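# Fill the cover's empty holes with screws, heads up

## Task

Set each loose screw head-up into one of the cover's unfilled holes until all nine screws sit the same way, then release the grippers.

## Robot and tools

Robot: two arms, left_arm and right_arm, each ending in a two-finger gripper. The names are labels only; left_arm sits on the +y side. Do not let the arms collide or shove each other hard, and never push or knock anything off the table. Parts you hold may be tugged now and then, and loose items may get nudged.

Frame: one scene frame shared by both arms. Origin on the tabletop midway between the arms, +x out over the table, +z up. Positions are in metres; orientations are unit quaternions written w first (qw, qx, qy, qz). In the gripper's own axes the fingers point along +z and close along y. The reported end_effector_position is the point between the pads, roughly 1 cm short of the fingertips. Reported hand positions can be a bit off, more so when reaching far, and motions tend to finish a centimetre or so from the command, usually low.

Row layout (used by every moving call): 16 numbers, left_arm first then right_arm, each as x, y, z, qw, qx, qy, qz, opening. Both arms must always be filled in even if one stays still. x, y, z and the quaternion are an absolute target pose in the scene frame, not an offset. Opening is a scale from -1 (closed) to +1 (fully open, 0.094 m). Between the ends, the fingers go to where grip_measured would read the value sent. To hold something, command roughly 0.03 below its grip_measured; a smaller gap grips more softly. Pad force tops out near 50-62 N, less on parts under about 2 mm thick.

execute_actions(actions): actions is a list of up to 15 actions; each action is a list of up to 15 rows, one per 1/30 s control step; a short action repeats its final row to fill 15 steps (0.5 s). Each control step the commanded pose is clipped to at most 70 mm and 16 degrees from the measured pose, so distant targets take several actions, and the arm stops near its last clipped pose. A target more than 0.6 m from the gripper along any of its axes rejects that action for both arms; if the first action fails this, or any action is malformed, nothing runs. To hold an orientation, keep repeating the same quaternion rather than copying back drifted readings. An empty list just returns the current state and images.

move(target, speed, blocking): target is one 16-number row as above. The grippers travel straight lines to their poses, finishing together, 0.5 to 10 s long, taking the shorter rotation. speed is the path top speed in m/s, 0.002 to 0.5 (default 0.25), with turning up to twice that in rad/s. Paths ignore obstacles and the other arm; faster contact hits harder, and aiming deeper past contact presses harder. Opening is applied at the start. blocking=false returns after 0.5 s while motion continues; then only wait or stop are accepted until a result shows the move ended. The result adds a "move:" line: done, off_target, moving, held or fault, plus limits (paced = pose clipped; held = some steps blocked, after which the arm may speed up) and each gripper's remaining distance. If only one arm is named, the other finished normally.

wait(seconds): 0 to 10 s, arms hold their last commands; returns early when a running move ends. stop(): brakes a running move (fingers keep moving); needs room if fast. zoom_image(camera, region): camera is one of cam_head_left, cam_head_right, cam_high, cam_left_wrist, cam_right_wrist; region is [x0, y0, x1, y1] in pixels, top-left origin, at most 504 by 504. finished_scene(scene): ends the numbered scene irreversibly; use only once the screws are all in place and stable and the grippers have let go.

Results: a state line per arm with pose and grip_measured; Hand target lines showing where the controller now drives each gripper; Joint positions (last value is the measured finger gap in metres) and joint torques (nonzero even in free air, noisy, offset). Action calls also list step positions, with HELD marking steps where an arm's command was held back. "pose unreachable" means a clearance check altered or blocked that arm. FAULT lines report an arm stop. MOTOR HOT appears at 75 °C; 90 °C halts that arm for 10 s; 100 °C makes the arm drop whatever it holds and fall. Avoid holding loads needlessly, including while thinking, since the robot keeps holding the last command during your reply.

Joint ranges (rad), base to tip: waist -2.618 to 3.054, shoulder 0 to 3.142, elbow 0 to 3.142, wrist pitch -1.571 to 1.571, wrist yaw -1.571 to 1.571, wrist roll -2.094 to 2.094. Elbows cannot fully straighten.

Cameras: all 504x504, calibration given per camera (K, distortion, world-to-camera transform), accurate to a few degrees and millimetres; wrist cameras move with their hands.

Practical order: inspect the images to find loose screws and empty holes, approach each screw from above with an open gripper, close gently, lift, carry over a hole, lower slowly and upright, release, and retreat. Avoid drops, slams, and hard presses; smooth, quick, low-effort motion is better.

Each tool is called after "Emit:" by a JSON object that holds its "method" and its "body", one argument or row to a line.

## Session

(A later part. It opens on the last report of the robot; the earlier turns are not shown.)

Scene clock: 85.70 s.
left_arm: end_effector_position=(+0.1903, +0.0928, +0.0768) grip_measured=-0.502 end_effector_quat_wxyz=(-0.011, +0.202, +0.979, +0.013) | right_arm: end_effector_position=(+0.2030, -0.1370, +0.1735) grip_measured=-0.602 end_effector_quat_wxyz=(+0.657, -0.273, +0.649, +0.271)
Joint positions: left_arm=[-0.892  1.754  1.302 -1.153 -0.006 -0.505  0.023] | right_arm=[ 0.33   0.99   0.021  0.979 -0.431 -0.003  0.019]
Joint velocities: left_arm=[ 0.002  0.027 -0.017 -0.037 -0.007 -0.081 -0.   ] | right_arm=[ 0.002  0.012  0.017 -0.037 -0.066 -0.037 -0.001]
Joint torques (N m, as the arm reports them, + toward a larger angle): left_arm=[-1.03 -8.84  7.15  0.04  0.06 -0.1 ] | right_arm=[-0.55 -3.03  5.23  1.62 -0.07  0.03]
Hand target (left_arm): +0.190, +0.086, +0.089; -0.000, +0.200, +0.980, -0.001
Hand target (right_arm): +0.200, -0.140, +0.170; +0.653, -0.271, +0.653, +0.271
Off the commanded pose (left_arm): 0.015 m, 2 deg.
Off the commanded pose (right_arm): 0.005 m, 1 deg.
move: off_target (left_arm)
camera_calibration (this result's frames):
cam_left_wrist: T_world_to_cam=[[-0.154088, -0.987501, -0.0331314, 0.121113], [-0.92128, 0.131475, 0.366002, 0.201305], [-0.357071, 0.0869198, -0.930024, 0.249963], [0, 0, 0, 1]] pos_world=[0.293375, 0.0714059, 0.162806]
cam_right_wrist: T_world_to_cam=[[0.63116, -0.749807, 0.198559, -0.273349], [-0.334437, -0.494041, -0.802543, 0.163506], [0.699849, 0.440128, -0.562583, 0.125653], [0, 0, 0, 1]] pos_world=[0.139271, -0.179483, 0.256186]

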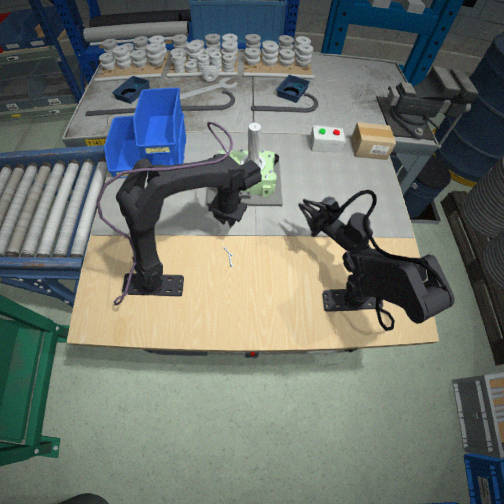

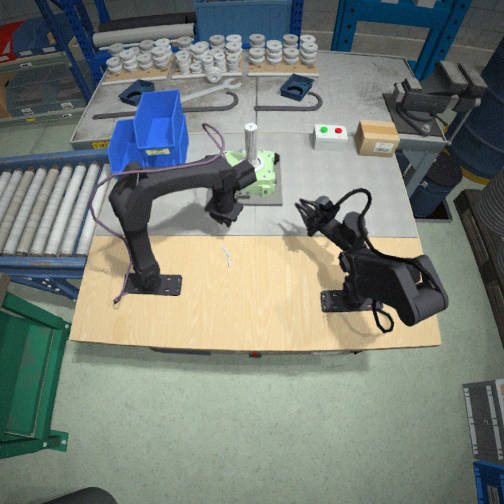

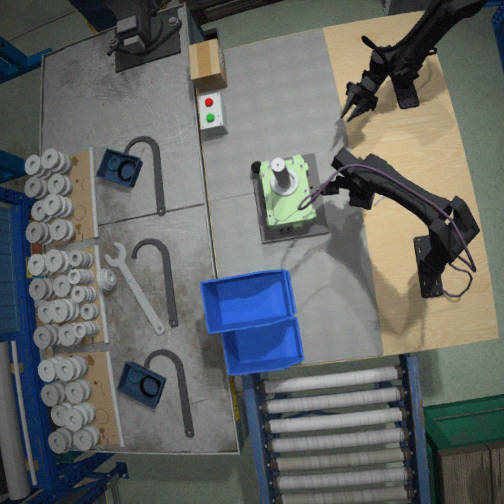

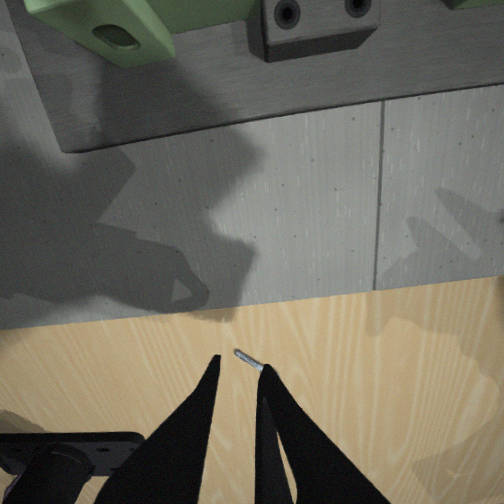

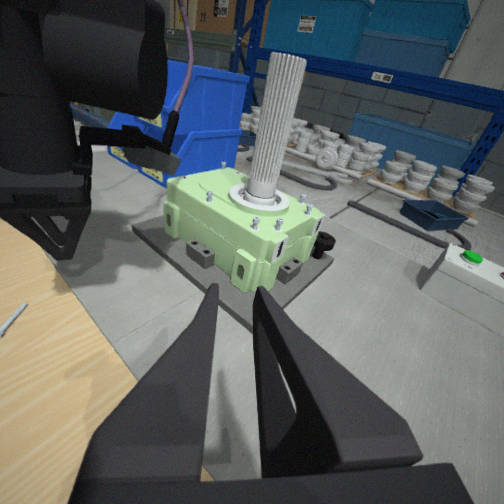

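They got flicked to x≈0.1. Look.

Emit:
{"method": "move", "body": {
  "target": [0.13,0.10,0.12,0,0.92,0.38,0,-0.5,0.2,-0.14,0.17,0.653,-0.271,0.653,0.271,-0.6]
}}

Emit:
{"method": "zoom_image", "body": {
  "camera": "cam_head_left",
  "region": [200,230,260,290]
}}

Scene clock: 90.27 s.
left_arm: end_effector_position=(+0.1379, +0.0951, +0.1179) grip_measured=-0.502 end_effector_quat_wxyz=(+0.004, +0.919, +0.393, +0.003) | right_arm: end_effector_position=(+0.2030, -0.1370, +0.1734) grip_measured=-0.602 end_effector_quat_wxyz=(+0.656, -0.273, +0.649, +0.271)
Joint positions: left_arm=[-1.038  1.574  1.269 -1.256 -0.006  1.276  0.023] | right_arm=[ 0.33   0.99   0.021  0.979 -0.431 -0.003  0.019]
Joint velocities: left_arm=[ 0.017  0.017 -0.027 -0.022  0.022 -0.022 -0.001] | right_arm=[-0.022 -0.002  0.002 -0.051 -0.066  0.022  0.   ]
Joint torques (N m, as the arm reports them, + toward a larger angle): left_arm=[-0.94 -7.6   4.03  0.12  0.06  0.09] | right_arm=[-0.55 -3.03  5.27  1.61 -0.07  0.03]
Hand target (left_arm): +0.131, +0.100, +0.119; +0.000, +0.924, +0.382, -0.000
Hand target (right_arm): +0.200, -0.140, +0.170; +0.653, -0.271, +0.653, +0.271
Off the commanded pose (left_arm): 0.010 m, 2 deg.
Off the commanded pose (right_arm): 0.005 m, 1 deg.
move: done
camera_calibration (this result's frames):
cam_left_wrist: T_world_to_cam=[[-0.872293, 0.488698, -0.0166921, 0.0733913], [0.453475, 0.821249, 0.34628, -0.11521], [0.182935, 0.294488, -0.937983, 0.176021], [0, 0, 0, 1]] pos_world=[0.0840635, 0.00691427, 0.206224]
cam_right_wrist: T_world_to_cam=[[0.631231, -0.749781, 0.198434, -0.27332], [-0.334724, -0.494149, -0.802357, 0.163447], [0.699648, 0.440052, -0.562892, 0.125686], [0, 0, 0, 1]] pos_world=[0.139302, -0.179472, 0.256126]

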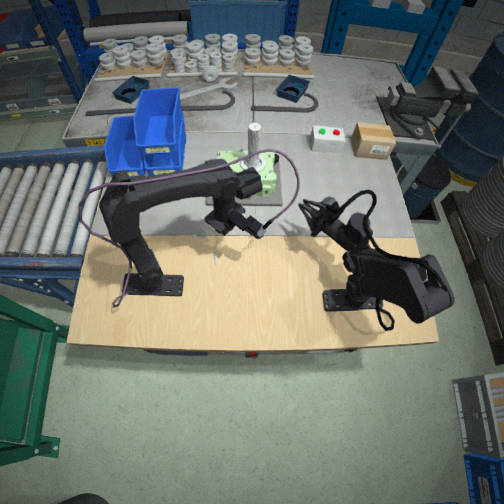

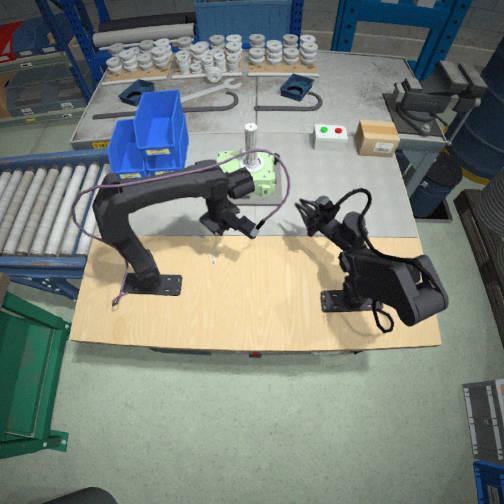

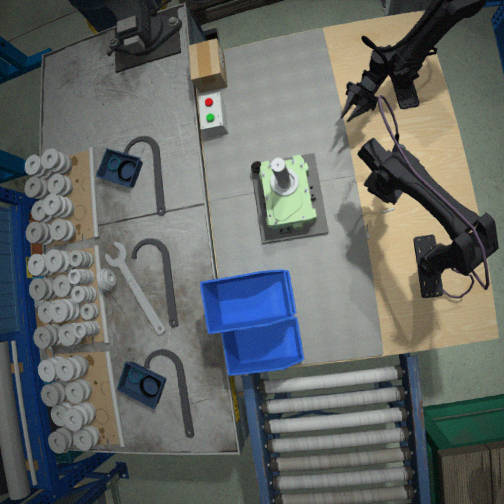

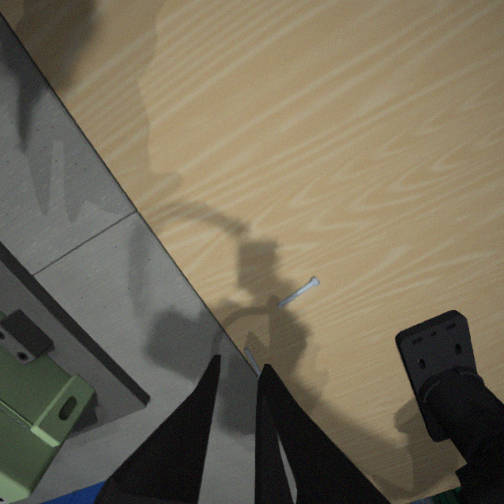

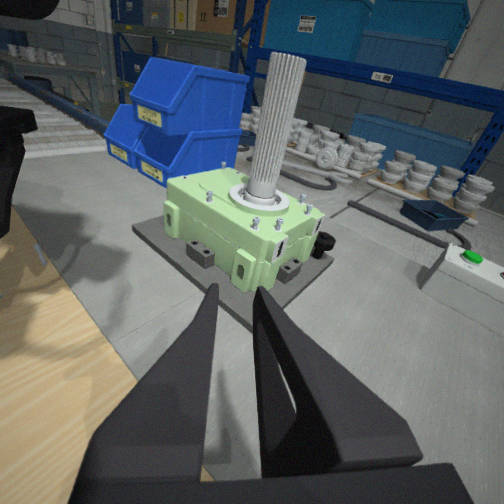

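Region (200, 230, 260, 290) of cam_head_left's 504x504 image, scaled by 8.400, with more detail than that image has.

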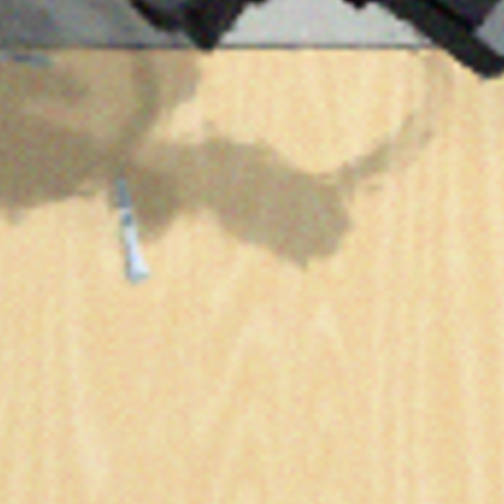

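Emit:
{"method": "move", "body": {
  "target": [0.095,0.13,0.06,0,1,0.04,0,-0.3,0.2,-0.14,0.17,0.653,-0.271,0.653,0.271,-0.6]
}}

Scene clock: 94.33 s.
left_arm: end_effector_position=(+0.0992, +0.1294, +0.0591) grip_measured=-0.302 end_effector_quat_wxyz=(-0.007, +0.999, +0.052, +0.000) | right_arm: end_effector_position=(+0.2030, -0.1370, +0.1735) grip_measured=-0.602 end_effector_quat_wxyz=(+0.657, -0.273, +0.649, +0.271)
Joint positions: left_arm=[-1.113  1.45   0.915 -1.049 -0.006  1.907  0.033] | right_arm=[ 0.33   0.99   0.021  0.979 -0.431 -0.003  0.019]
Joint velocities: left_arm=[-0.002  0.022 -0.002 -0.037 -0.051 -0.022  0.   ] | right_arm=[-0.007 -0.017  0.012 -0.037 -0.007  0.007  0.001]
Joint torques (N m, as the arm reports them, + toward a larger angle): left_arm=[-0.85 -6.32  3.81  0.3   0.05  0.09] | right_arm=[-0.55 -3.02  5.27  1.62 -0.06  0.03]
Hand target (left_arm): +0.095, +0.130, +0.060; +0.000, +0.999, +0.040, -0.000
Hand target (right_arm): +0.200, -0.140, +0.170; +0.653, -0.271, +0.653, +0.271
Off the commanded pose (left_arm): 0.004 m, 2 deg.
Off the commanded pose (right_arm): 0.005 m, 1 deg.
move: done
camera_calibration (this result's frames):
cam_left_wrist: T_world_to_cam=[[-0.347669, 0.937588, 0.00737746, -0.089718], [0.87894, 0.323162, 0.350757, -0.0835044], [0.326481, 0.128432, -0.936438, 0.125006], [0, 0, 0, 1]] pos_world=[0.00139111, 0.0950493, 0.147012]
cam_right_wrist: T_world_to_cam=[[0.63116, -0.749807, 0.198559, -0.273349], [-0.334437, -0.494041, -0.802543, 0.163506], [0.699849, 0.440128, -0.562583, 0.125653], [0, 0, 0, 1]] pos_world=[0.139271, -0.179483, 0.256186]

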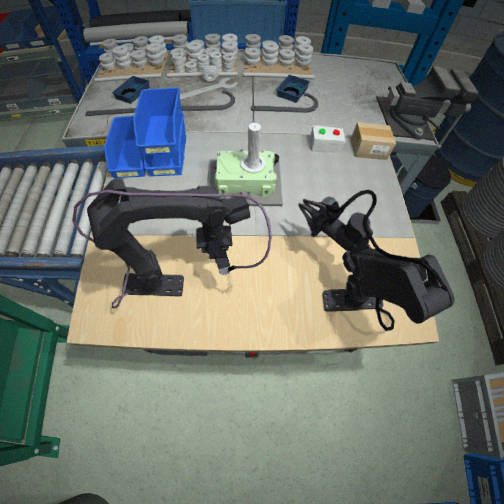

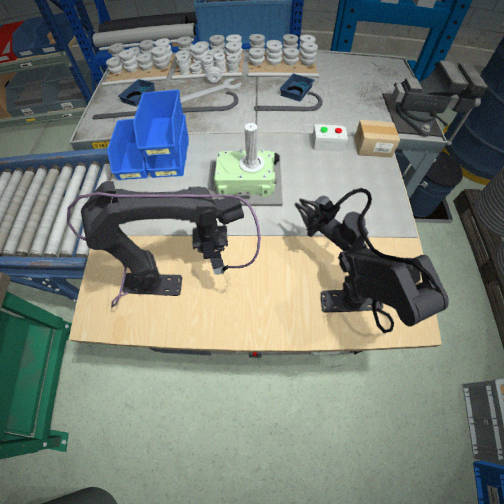

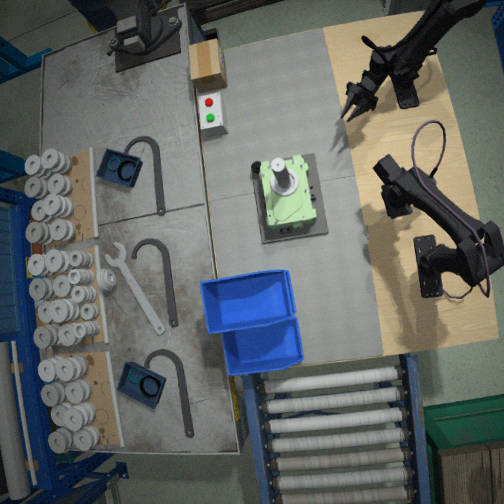

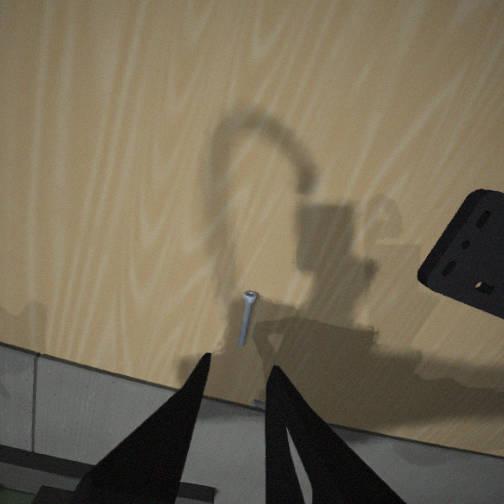

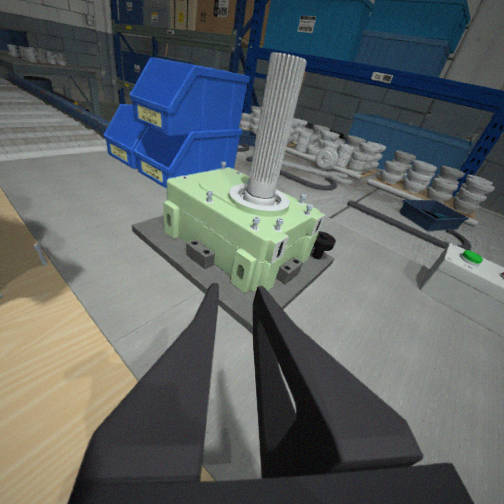

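Emit:
{"method": "move", "body": {
  "target": [0.092,0.13,0.006,0,1,0.06,0,-0.3,0.2,-0.14,0.17,0.653,-0.271,0.653,0.271,-0.6],
  "speed": 0.08
}}

Emit:
{"method": "execute_actions", "body": {
  "actions": [
    [[0.092,0.13,0.006,0,1,0.06,0,-1,0.2,-0.14,0.17,0.653,-0.271,0.653,0.271,-0.6]]
  ]
}}

Scene clock: 98.77 s.
left_arm: end_effector_position=(+0.0973, +0.1272, +0.0120) grip_measured=-0.302 end_effector_quat_wxyz=(+0.008, +0.998, +0.060, +0.006) | right_arm: end_effector_position=(+0.2030, -0.1370, +0.1734) grip_measured=-0.602 end_effector_quat_wxyz=(+0.656, -0.273, +0.649, +0.271)
Joint positions: left_arm=[-1.125  1.502  0.759 -0.809 -0.006  1.879  0.033] | right_arm=[ 0.33   0.99   0.021  0.979 -0.431 -0.003  0.019]
Joint velocities: left_arm=[-0.002 -0.007 -0.007 -0.022 -0.037 -0.066 -0.   ] | right_arm=[ 0.007 -0.007 -0.012 -0.022 -0.066  0.022  0.001]
Joint torques (N m, as the arm reports them, + toward a larger angle): left_arm=[-1.01 -3.94  3.61  0.34  0.05 -0.12] | right_arm=[-0.58 -3.01  5.23  1.61 -0.06  0.04]
Hand target (left_arm): +0.092, +0.130, +0.006; -0.000, +0.998, +0.060, -0.000
Hand target (right_arm): +0.200, -0.140, +0.170; +0.653, -0.271, +0.653, +0.271
Off the commanded pose (left_arm): 0.008 m, 1 deg.
Off the commanded pose (right_arm): 0.005 m, 1 deg.
move: done
camera_calibration (this result's frames):
cam_left_wrist: T_world_to_cam=[[-0.362538, 0.931661, -0.0239821, -0.0853469], [0.868949, 0.347213, 0.352662, -0.0666901], [0.336888, 0.107014, -0.935444, 0.0835271], [0, 0, 0, 1]] pos_world=[-0.00113042, 0.0937314, 0.0996071]
cam_right_wrist: T_world_to_cam=[[0.631231, -0.749781, 0.198434, -0.27332], [-0.334724, -0.494149, -0.802357, 0.163447], [0.699648, 0.440052, -0.562892, 0.125686], [0, 0, 0, 1]] pos_world=[0.139302, -0.179472, 0.256126]

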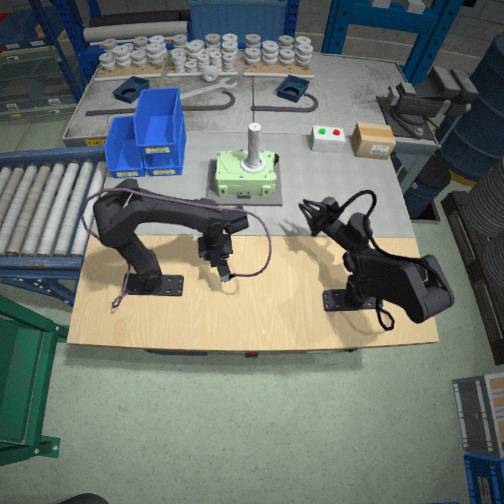

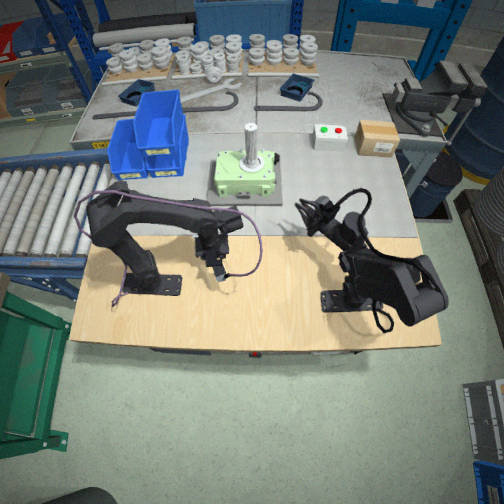

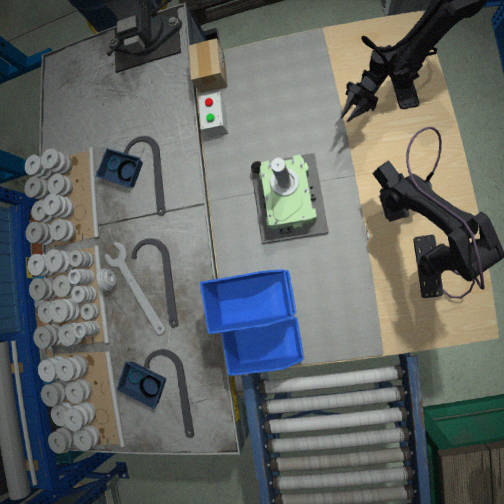

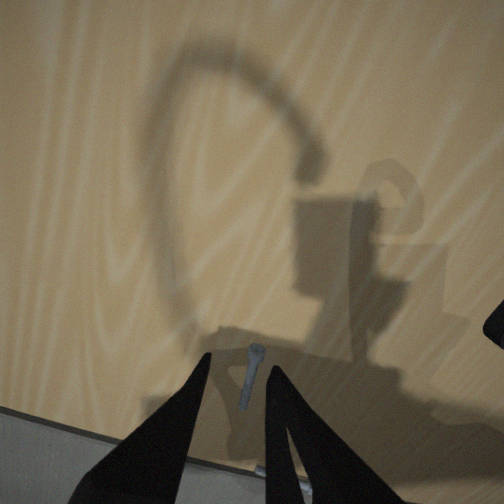

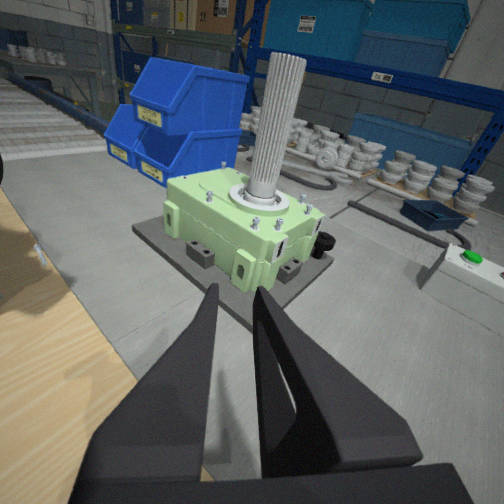

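Scene clock: 99.27 s.
left_arm: end_effector_position=(+0.0975, +0.1268, +0.0120) grip_measured=-0.940 end_effector_quat_wxyz=(+0.009, +0.998, +0.060, +0.006) | right_arm: end_effector_position=(+0.2030, -0.1370, +0.1734) grip_measured=-0.602 end_effector_quat_wxyz=(+0.656, -0.273, +0.649, +0.271)
Joint positions: left_arm=[-1.125  1.502  0.759 -0.807 -0.006  1.879  0.003] | right_arm=[ 0.33   0.99   0.021  0.979 -0.431 -0.003  0.019]
Joint velocities: left_arm=[-0.017  0.012 -0.007 -0.007 -0.037 -0.022  0.001] | right_arm=[-0.002 -0.002  0.002  0.007 -0.037  0.037  0.002]
Joint torques (N m, as the arm reports them, + toward a larger angle): left_arm=[-0.97 -3.93  3.61  0.36  0.05 -0.1 ] | right_arm=[-0.55 -3.04  5.27  1.61 -0.06  0.03]
Hand target (left_arm): +0.092, +0.130, +0.006; -0.000, +0.998, +0.060, +0.000
Hand target (right_arm): +0.200, -0.140, +0.170; +0.653, -0.271, +0.653, +0.271
Off the commanded pose (left_arm): 0.009 m, 1 deg.
Off the commanded pose (right_arm): 0.005 m, 1 deg.
Step readings (end_effector_position):
0: left_arm (+0.0973, +0.1272, +0.0120) | right_arm (+0.2030, -0.1370, +0.1734)
1: left_arm (+0.0973, +0.1271, +0.0120) | right_arm (+0.2030, -0.1370, +0.1734)
2: left_arm (+0.0974, +0.1270, +0.0120) | right_arm (+0.2030, -0.1370, +0.1734)
4: left_arm (+0.0974, +0.1268, +0.0120) | right_arm (+0.2030, -0.1370, +0.1734)
8: left_arm (+0.0975, +0.1268, +0.0120) | right_arm (+0.2030, -0.1370, +0.1734)
15: end_effector_position above
camera_calibration (this result's frames):
cam_left_wrist: T_world_to_cam=[[-0.362518, 0.931617, -0.0258858, -0.084847], [0.86867, 0.347825, 0.352746, -0.0667658], [0.337628, 0.105391, -0.935361, 0.083648], [0, 0, 0, 1]] pos_world=[-0.00100301, 0.093452, 0.0995961]
cam_right_wrist: T_world_to_cam=[[0.631231, -0.749781, 0.198434, -0.27332], [-0.334724, -0.494149, -0.802357, 0.163447], [0.699648, 0.440052, -0.562892, 0.125686], [0, 0, 0, 1]] pos_world=[0.139302, -0.179472, 0.256126]

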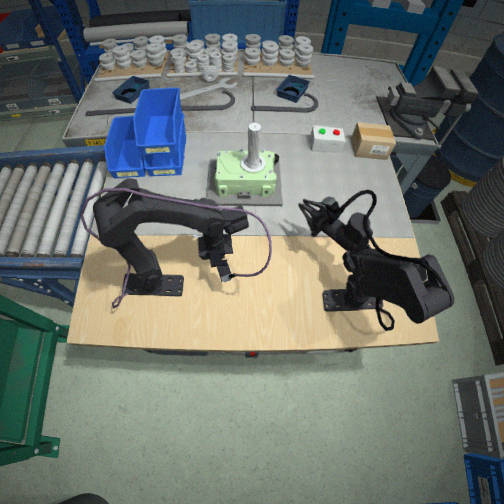

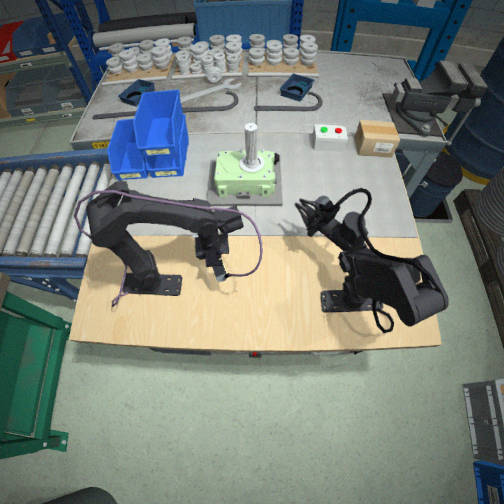

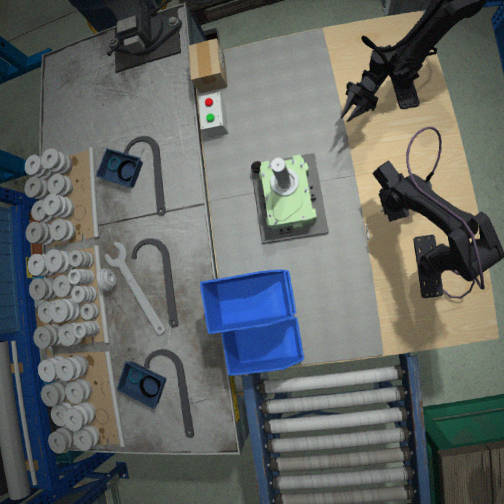

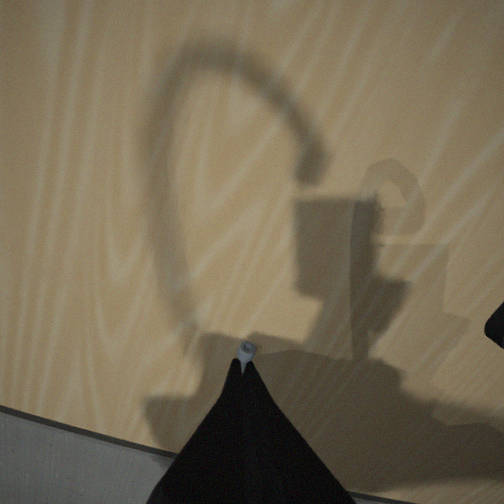

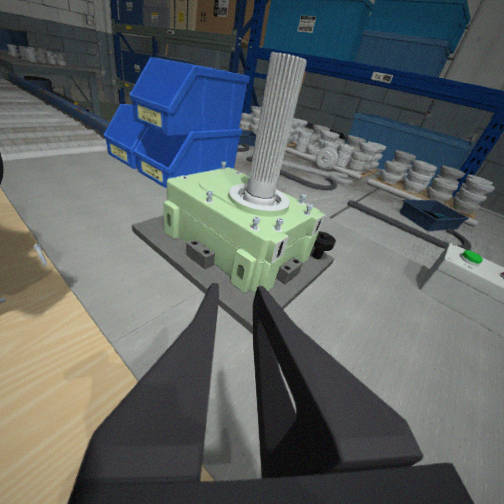

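Emit:
{"method": "move", "body": {
  "target": [0.15,0.14,0.12,0,0.38,0.92,0,-1,0.40,-0.16,0.2,0.5,-0.5,0.5,0.5,-0.6]
}}

Emit:
{"method": "move", "body": {
  "target": [0.40,0.10,0.18,0.707,0,0.707,0,-1,0.48,-0.10,0.19,0.5,-0.5,0.5,0.5,-0.6]
}}

Emit:
{"method": "move", "body": {
  "target": [0.465,0.10,0.15,0.707,0,0.707,0,-1,0.48,-0.10,0.19,0.5,-0.5,0.5,0.5,-0.6],
  "speed": 0.1
}}

Scene clock: 104.47 s.
left_arm: end_effector_position=(+0.1457, +0.1425, +0.1112) grip_measured=-0.940 end_effector_quat_wxyz=(-0.009, +0.393, +0.919, +0.009) | right_arm: end_effector_position=(+0.3939, -0.1583, +0.2036) grip_measured=-0.602 end_effector_quat_wxyz=(+0.518, -0.491, +0.509, +0.481)
Joint positions: left_arm=[-0.912  1.473  1.147 -1.269 -0.006 -0.123  0.003] | right_arm=[-0.088  2.129  1.252  1.037 -1.576  0.14   0.019]
Joint velocities: left_arm=[ 0.012  0.002  0.012 -0.037 -0.022 -0.081 -0.   ] | right_arm=[ 0.012 -0.007  0.002 -0.007  0.007 -0.022  0.   ]
Joint torques (N m, as the arm reports them, + toward a larger angle): left_arm=[ 0.9  -5.64  7.31  0.08  0.05 -0.13] | right_arm=[ -0.54 -10.63   7.77   1.07   0.02   0.05]
Hand target (left_arm): +0.150, +0.140, +0.120; -0.000, +0.382, +0.924, +0.000
Hand target (right_arm): +0.399, -0.163, +0.199; +0.514, -0.486, +0.515, +0.484
Off the commanded pose (left_arm): 0.010 m, 2 deg.
Off the commanded pose (right_arm): 0.007 m, 3 deg.
joint sent to its limit (right arm) — the command would take joint 5 (wrist yaw) past its lower limit, so that joint was sent only as far as its limit.
move: off_target (right_arm)
camera_calibration (this result's frames):
cam_left_wrist: T_world_to_cam=[[-0.528276, -0.848845, -0.0196672, 0.197747], [-0.793979, 0.485658, 0.365695, 0.0720519], [-0.300867, 0.208803, -0.930527, 0.236269], [0, 0, 0, 1]] pos_world=[0.232758, 0.0835298, 0.197395]
cam_right_wrist: T_world_to_cam=[[0.967298, -0.139433, 0.21188, -0.45426], [0.0878063, -0.599618, -0.795454, 0.0565384], [0.23796, 0.788046, -0.567767, 0.25651], [0, 0, 0, 1]] pos_world=[0.373401, -0.231579, 0.286861]

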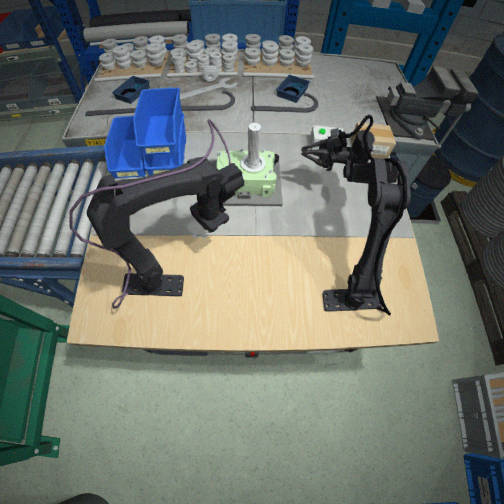

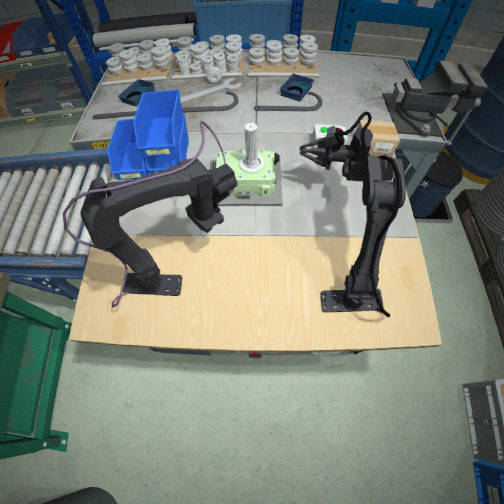

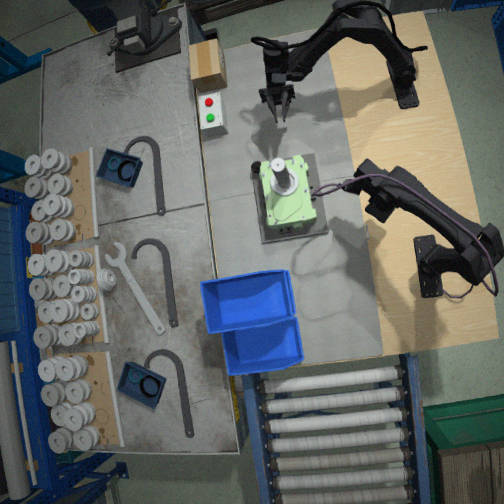

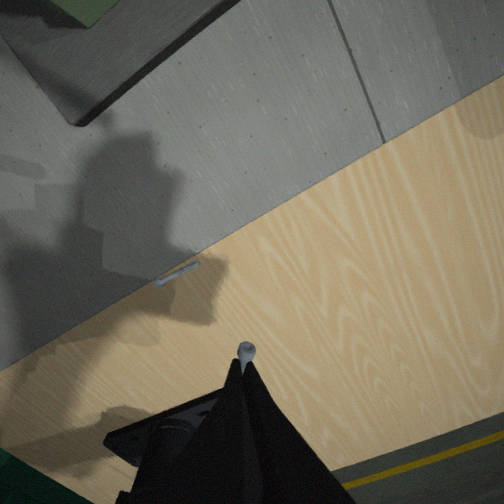

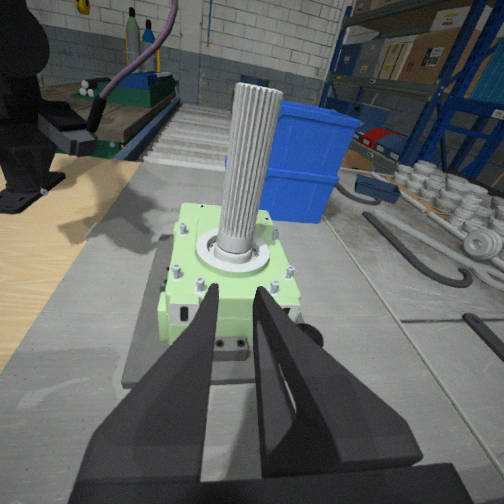

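Scene clock: 108.77 s.
left_arm: end_effector_position=(+0.3917, +0.0971, +0.1785) grip_measured=-0.940 end_effector_quat_wxyz=(+0.702, +0.004, +0.713, -0.007) | right_arm: end_effector_position=(+0.4772, -0.1054, +0.1929) grip_measured=-0.602 end_effector_quat_wxyz=(+0.504, -0.501, +0.495, +0.499)
Joint positions: left_arm=[-0.817  1.808  0.7    1.085 -0.819 -0.021  0.003] | right_arm=[ 0.023  2.462  1.802  0.798 -1.521  0.128  0.019]
Joint velocities: left_arm=[ 0.002 -0.002 -0.002 -0.007 -0.066  0.007 -0.001] | right_arm=[-0.012  0.002 -0.002 -0.095  0.007 -0.139 -0.001]
Joint torques (N m, as the arm reports them, + toward a larger angle): left_arm=[ 1.08 -6.15  6.39  1.85 -0.18  0.09] | right_arm=[  0.58 -14.95   8.49   0.98   0.18  -0.05]
Hand target (left_arm): +0.398, +0.100, +0.181; +0.705, -0.003, +0.709, +0.002
Hand target (right_arm): +0.480, -0.101, +0.190; +0.502, -0.499, +0.498, +0.502
Off the commanded pose (left_arm): 0.009 m, 1 deg.
Off the commanded pose (right_arm): 0.007 m, 1 deg.
move: done
camera_calibration (this result's frames):
cam_left_wrist: T_world_to_cam=[[-0.00637667, -0.967318, 0.253487, 0.0487512], [-0.364402, -0.233814, -0.901411, 0.392589], [0.93122, -0.0981192, -0.351001, -0.173849], [0, 0, 0, 1]] pos_world=[0.305263, 0.121893, 0.280505]
cam_right_wrist: T_world_to_cam=[[0.975464, -0.0864161, 0.202491, -0.521736], [0.114243, -0.587544, -0.801087, 0.062199], [0.188199, 0.804565, -0.563256, 0.21349], [0, 0, 0, 1]] pos_world=[0.46165, -0.180308, 0.275723]

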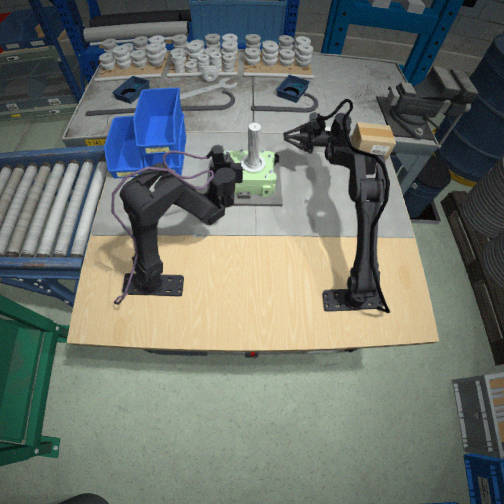

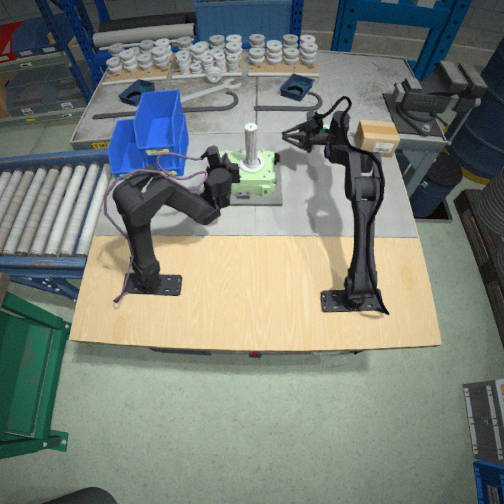

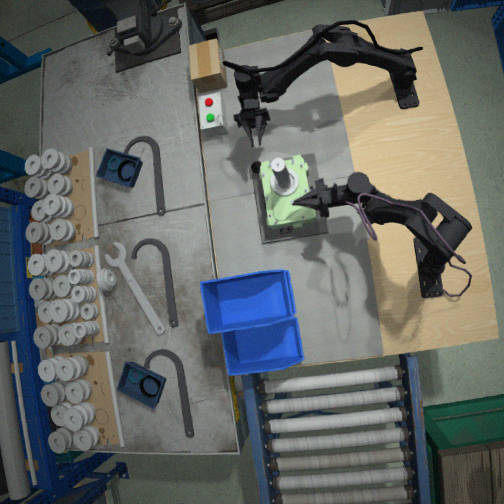

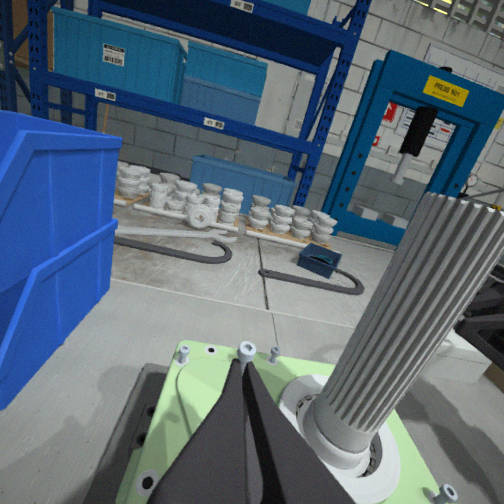

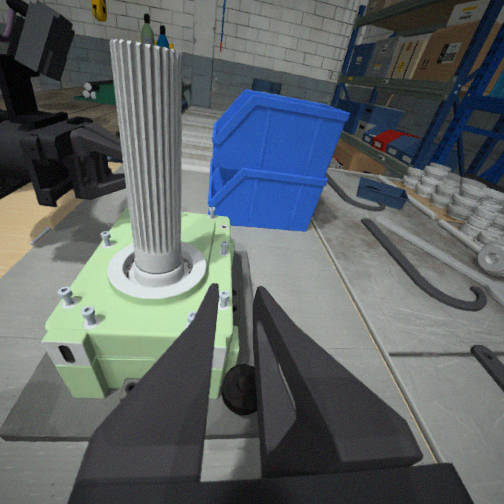

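Scene clock: 109.93 s.
left_arm: end_effector_position=(+0.4583, +0.1015, +0.1483) grip_measured=-0.940 end_effector_quat_wxyz=(+0.704, -0.004, +0.710, +0.000) | right_arm: end_effector_position=(+0.4780, -0.1054, +0.1902) grip_measured=-0.602 end_effector_quat_wxyz=(+0.503, -0.500, +0.498, +0.499)
Joint positions: left_arm=[-0.68   2.051  0.882  1.158 -0.704 -0.013  0.003] | right_arm=[ 0.023  2.462  1.802  0.763 -1.518  0.098  0.019]
Joint velocities: left_arm=[-0.007 -0.007  0.012 -0.007  0.037 -0.051 -0.001] | right_arm=[ 0.007 -0.002 -0.007  0.007  0.051 -0.11   0.   ]
Joint torques (N m, as the arm reports them, + toward a larger angle): left_arm=[ 0.79 -7.99  6.44  1.87  0.13  0.1 ] | right_arm=[  0.64 -15.55   8.3    1.02   0.1   -0.08]
Hand target (left_arm): +0.465, +0.100, +0.151; +0.707, +0.000, +0.707, +0.000
Hand target (right_arm): +0.480, -0.100, +0.190; +0.501, -0.499, +0.499, +0.501
Off the commanded pose (left_arm): 0.007 m, 1 deg.
Off the commanded pose (right_arm): 0.006 m, 0 deg.
move: done
camera_calibration (this result's frames):
cam_left_wrist: T_world_to_cam=[[0.0131801, -0.9671, 0.254053, 0.0520649], [-0.35291, -0.242223, -0.90376, 0.386566], [0.935564, -0.0777463, -0.344492, -0.251109], [0, 0, 0, 1]] pos_world=[0.370665, 0.124464, 0.24963]
cam_right_wrist: T_world_to_cam=[[0.976202, -0.0888914, 0.197809, -0.521691], [0.108624, -0.58904, -0.80077, 0.0624098], [0.187699, 0.8032, -0.565366, 0.212293], [0, 0, 0, 1]] pos_world=[0.46265, -0.180126, 0.273194]

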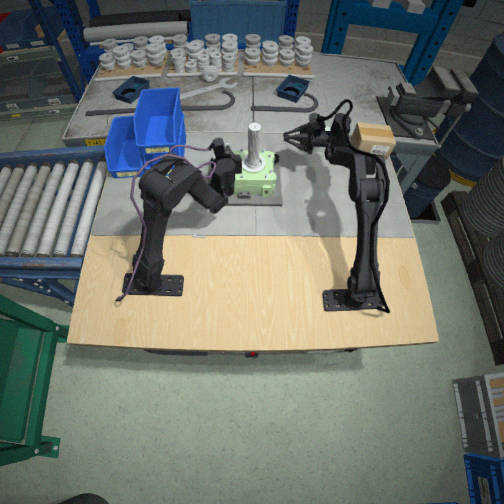

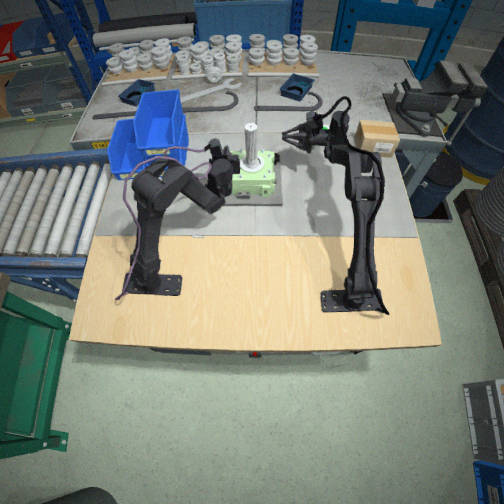

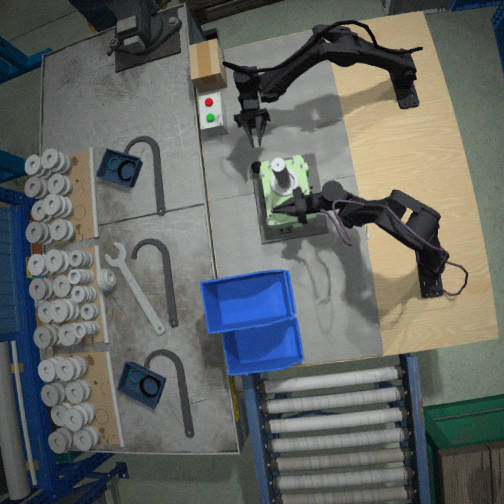

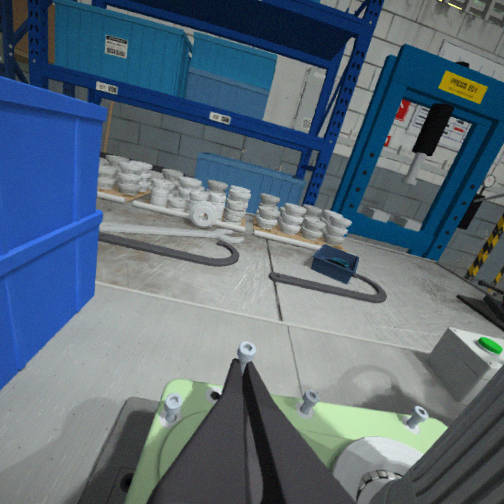

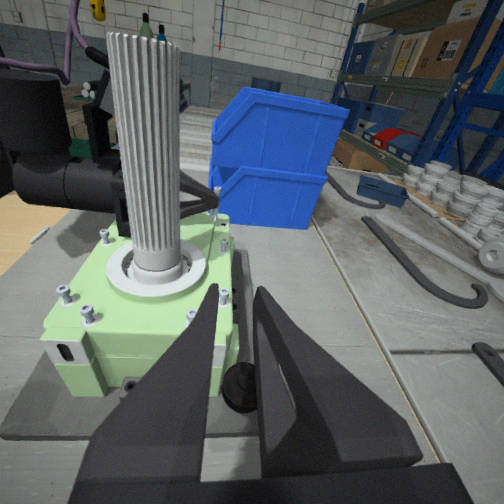

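Emit:
{"method": "move", "body": {
  "target": [0.475,0.108,0.144,0.707,0,0.707,0,-1,0.48,-0.10,0.19,0.5,-0.5,0.5,0.5,-0.6],
  "speed": 0.05
}}

Emit:
{"method": "zoom_image", "body": {
  "camera": "cam_right_wrist",
  "region": [100,160,250,260]
}}

Scene clock: 110.87 s.
left_arm: end_effector_position=(+0.4680, +0.1078, +0.1493) grip_measured=-0.940 end_effector_quat_wxyz=(+0.711, -0.008, +0.703, -0.007) | right_arm: end_effector_position=(+0.4782, -0.1054, +0.1888) grip_measured=-0.602 end_effector_quat_wxyz=(+0.503, -0.499, +0.498, +0.500)
Joint positions: left_arm=[-0.648  2.073  0.894  1.192 -0.668 -0.012  0.003] | right_arm=[ 0.023  2.462  1.802  0.746 -1.518  0.082  0.019]
Joint velocities: left_arm=[ 0.002 -0.007 -0.012 -0.037  0.051  0.007 -0.001] | right_arm=[-0.012  0.002 -0.012 -0.051  0.022  0.022  0.001]
Joint torques (N m, as the arm reports them, + toward a larger angle): left_arm=[ 1.09 -7.66  6.16  1.71  0.14  0.08] | right_arm=[  0.68 -15.73   8.36   1.02   0.1   -0.04]
Hand target (left_arm): +0.475, +0.108, +0.144; +0.707, -0.000, +0.707, -0.000
Hand target (right_arm): +0.480, -0.100, +0.190; +0.501, -0.499, +0.499, +0.501
Off the commanded pose (left_arm): 0.009 m, 1 deg.
Off the commanded pose (right_arm): 0.006 m, 0 deg.
move: done
camera_calibration (this result's frames):
cam_left_wrist: T_world_to_cam=[[0.00417432, -0.963323, 0.268313, 0.0594137], [-0.336783, -0.253995, -0.906677, 0.386614], [0.941573, -0.0865786, -0.325491, -0.26401], [0, 0, 0, 1]] pos_world=[0.378542, 0.132575, 0.248659]
cam_right_wrist: T_world_to_cam=[[0.976641, -0.0887852, 0.195678, -0.521337], [0.106764, -0.589784, -0.800472, 0.0620373], [0.186478, 0.802665, -0.566529, 0.212222], [0, 0, 0, 1]] pos_world=[0.462961, -0.180041, 0.271903]

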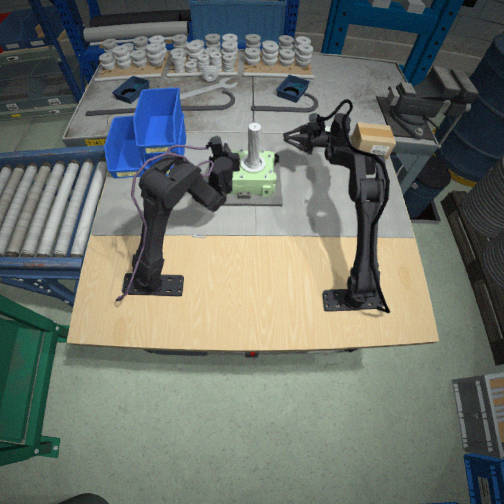

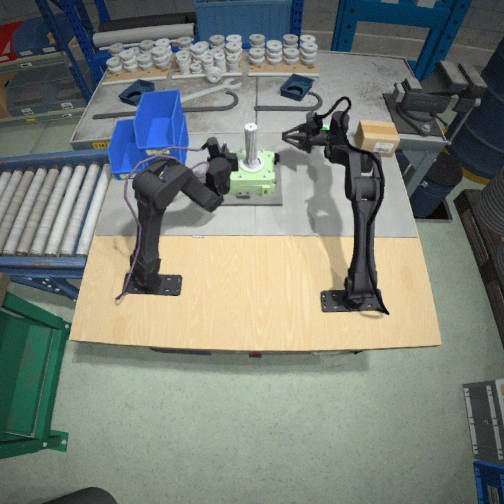

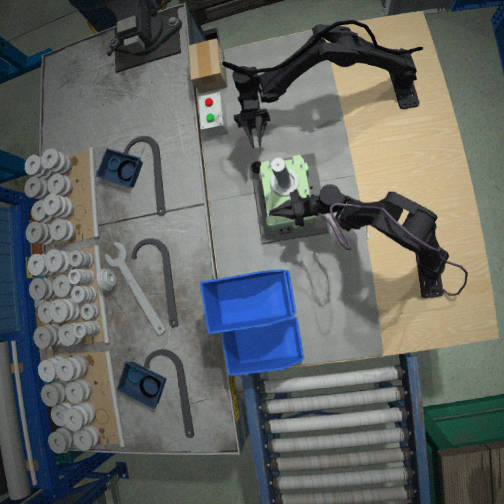

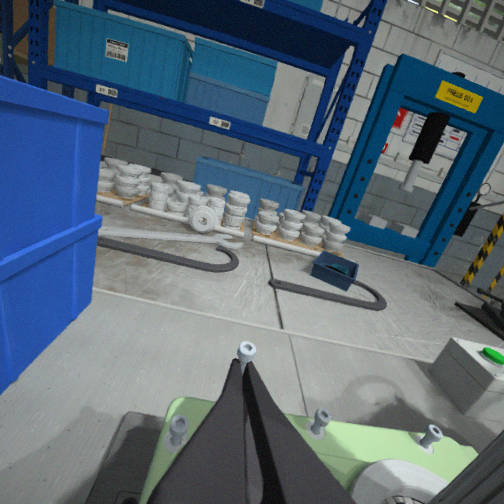

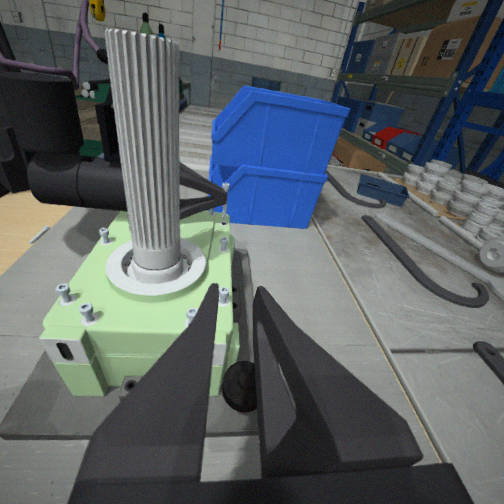

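Region (100, 160, 250, 260) of cam_right_wrist's 504x504 image, scaled by 3.360, with more detail than that image has.

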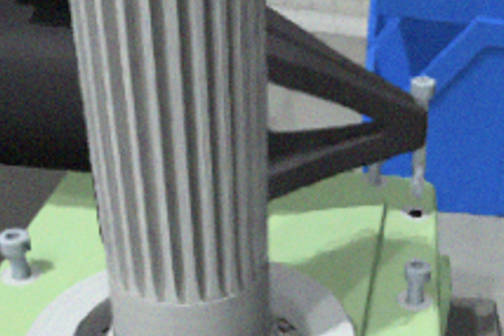

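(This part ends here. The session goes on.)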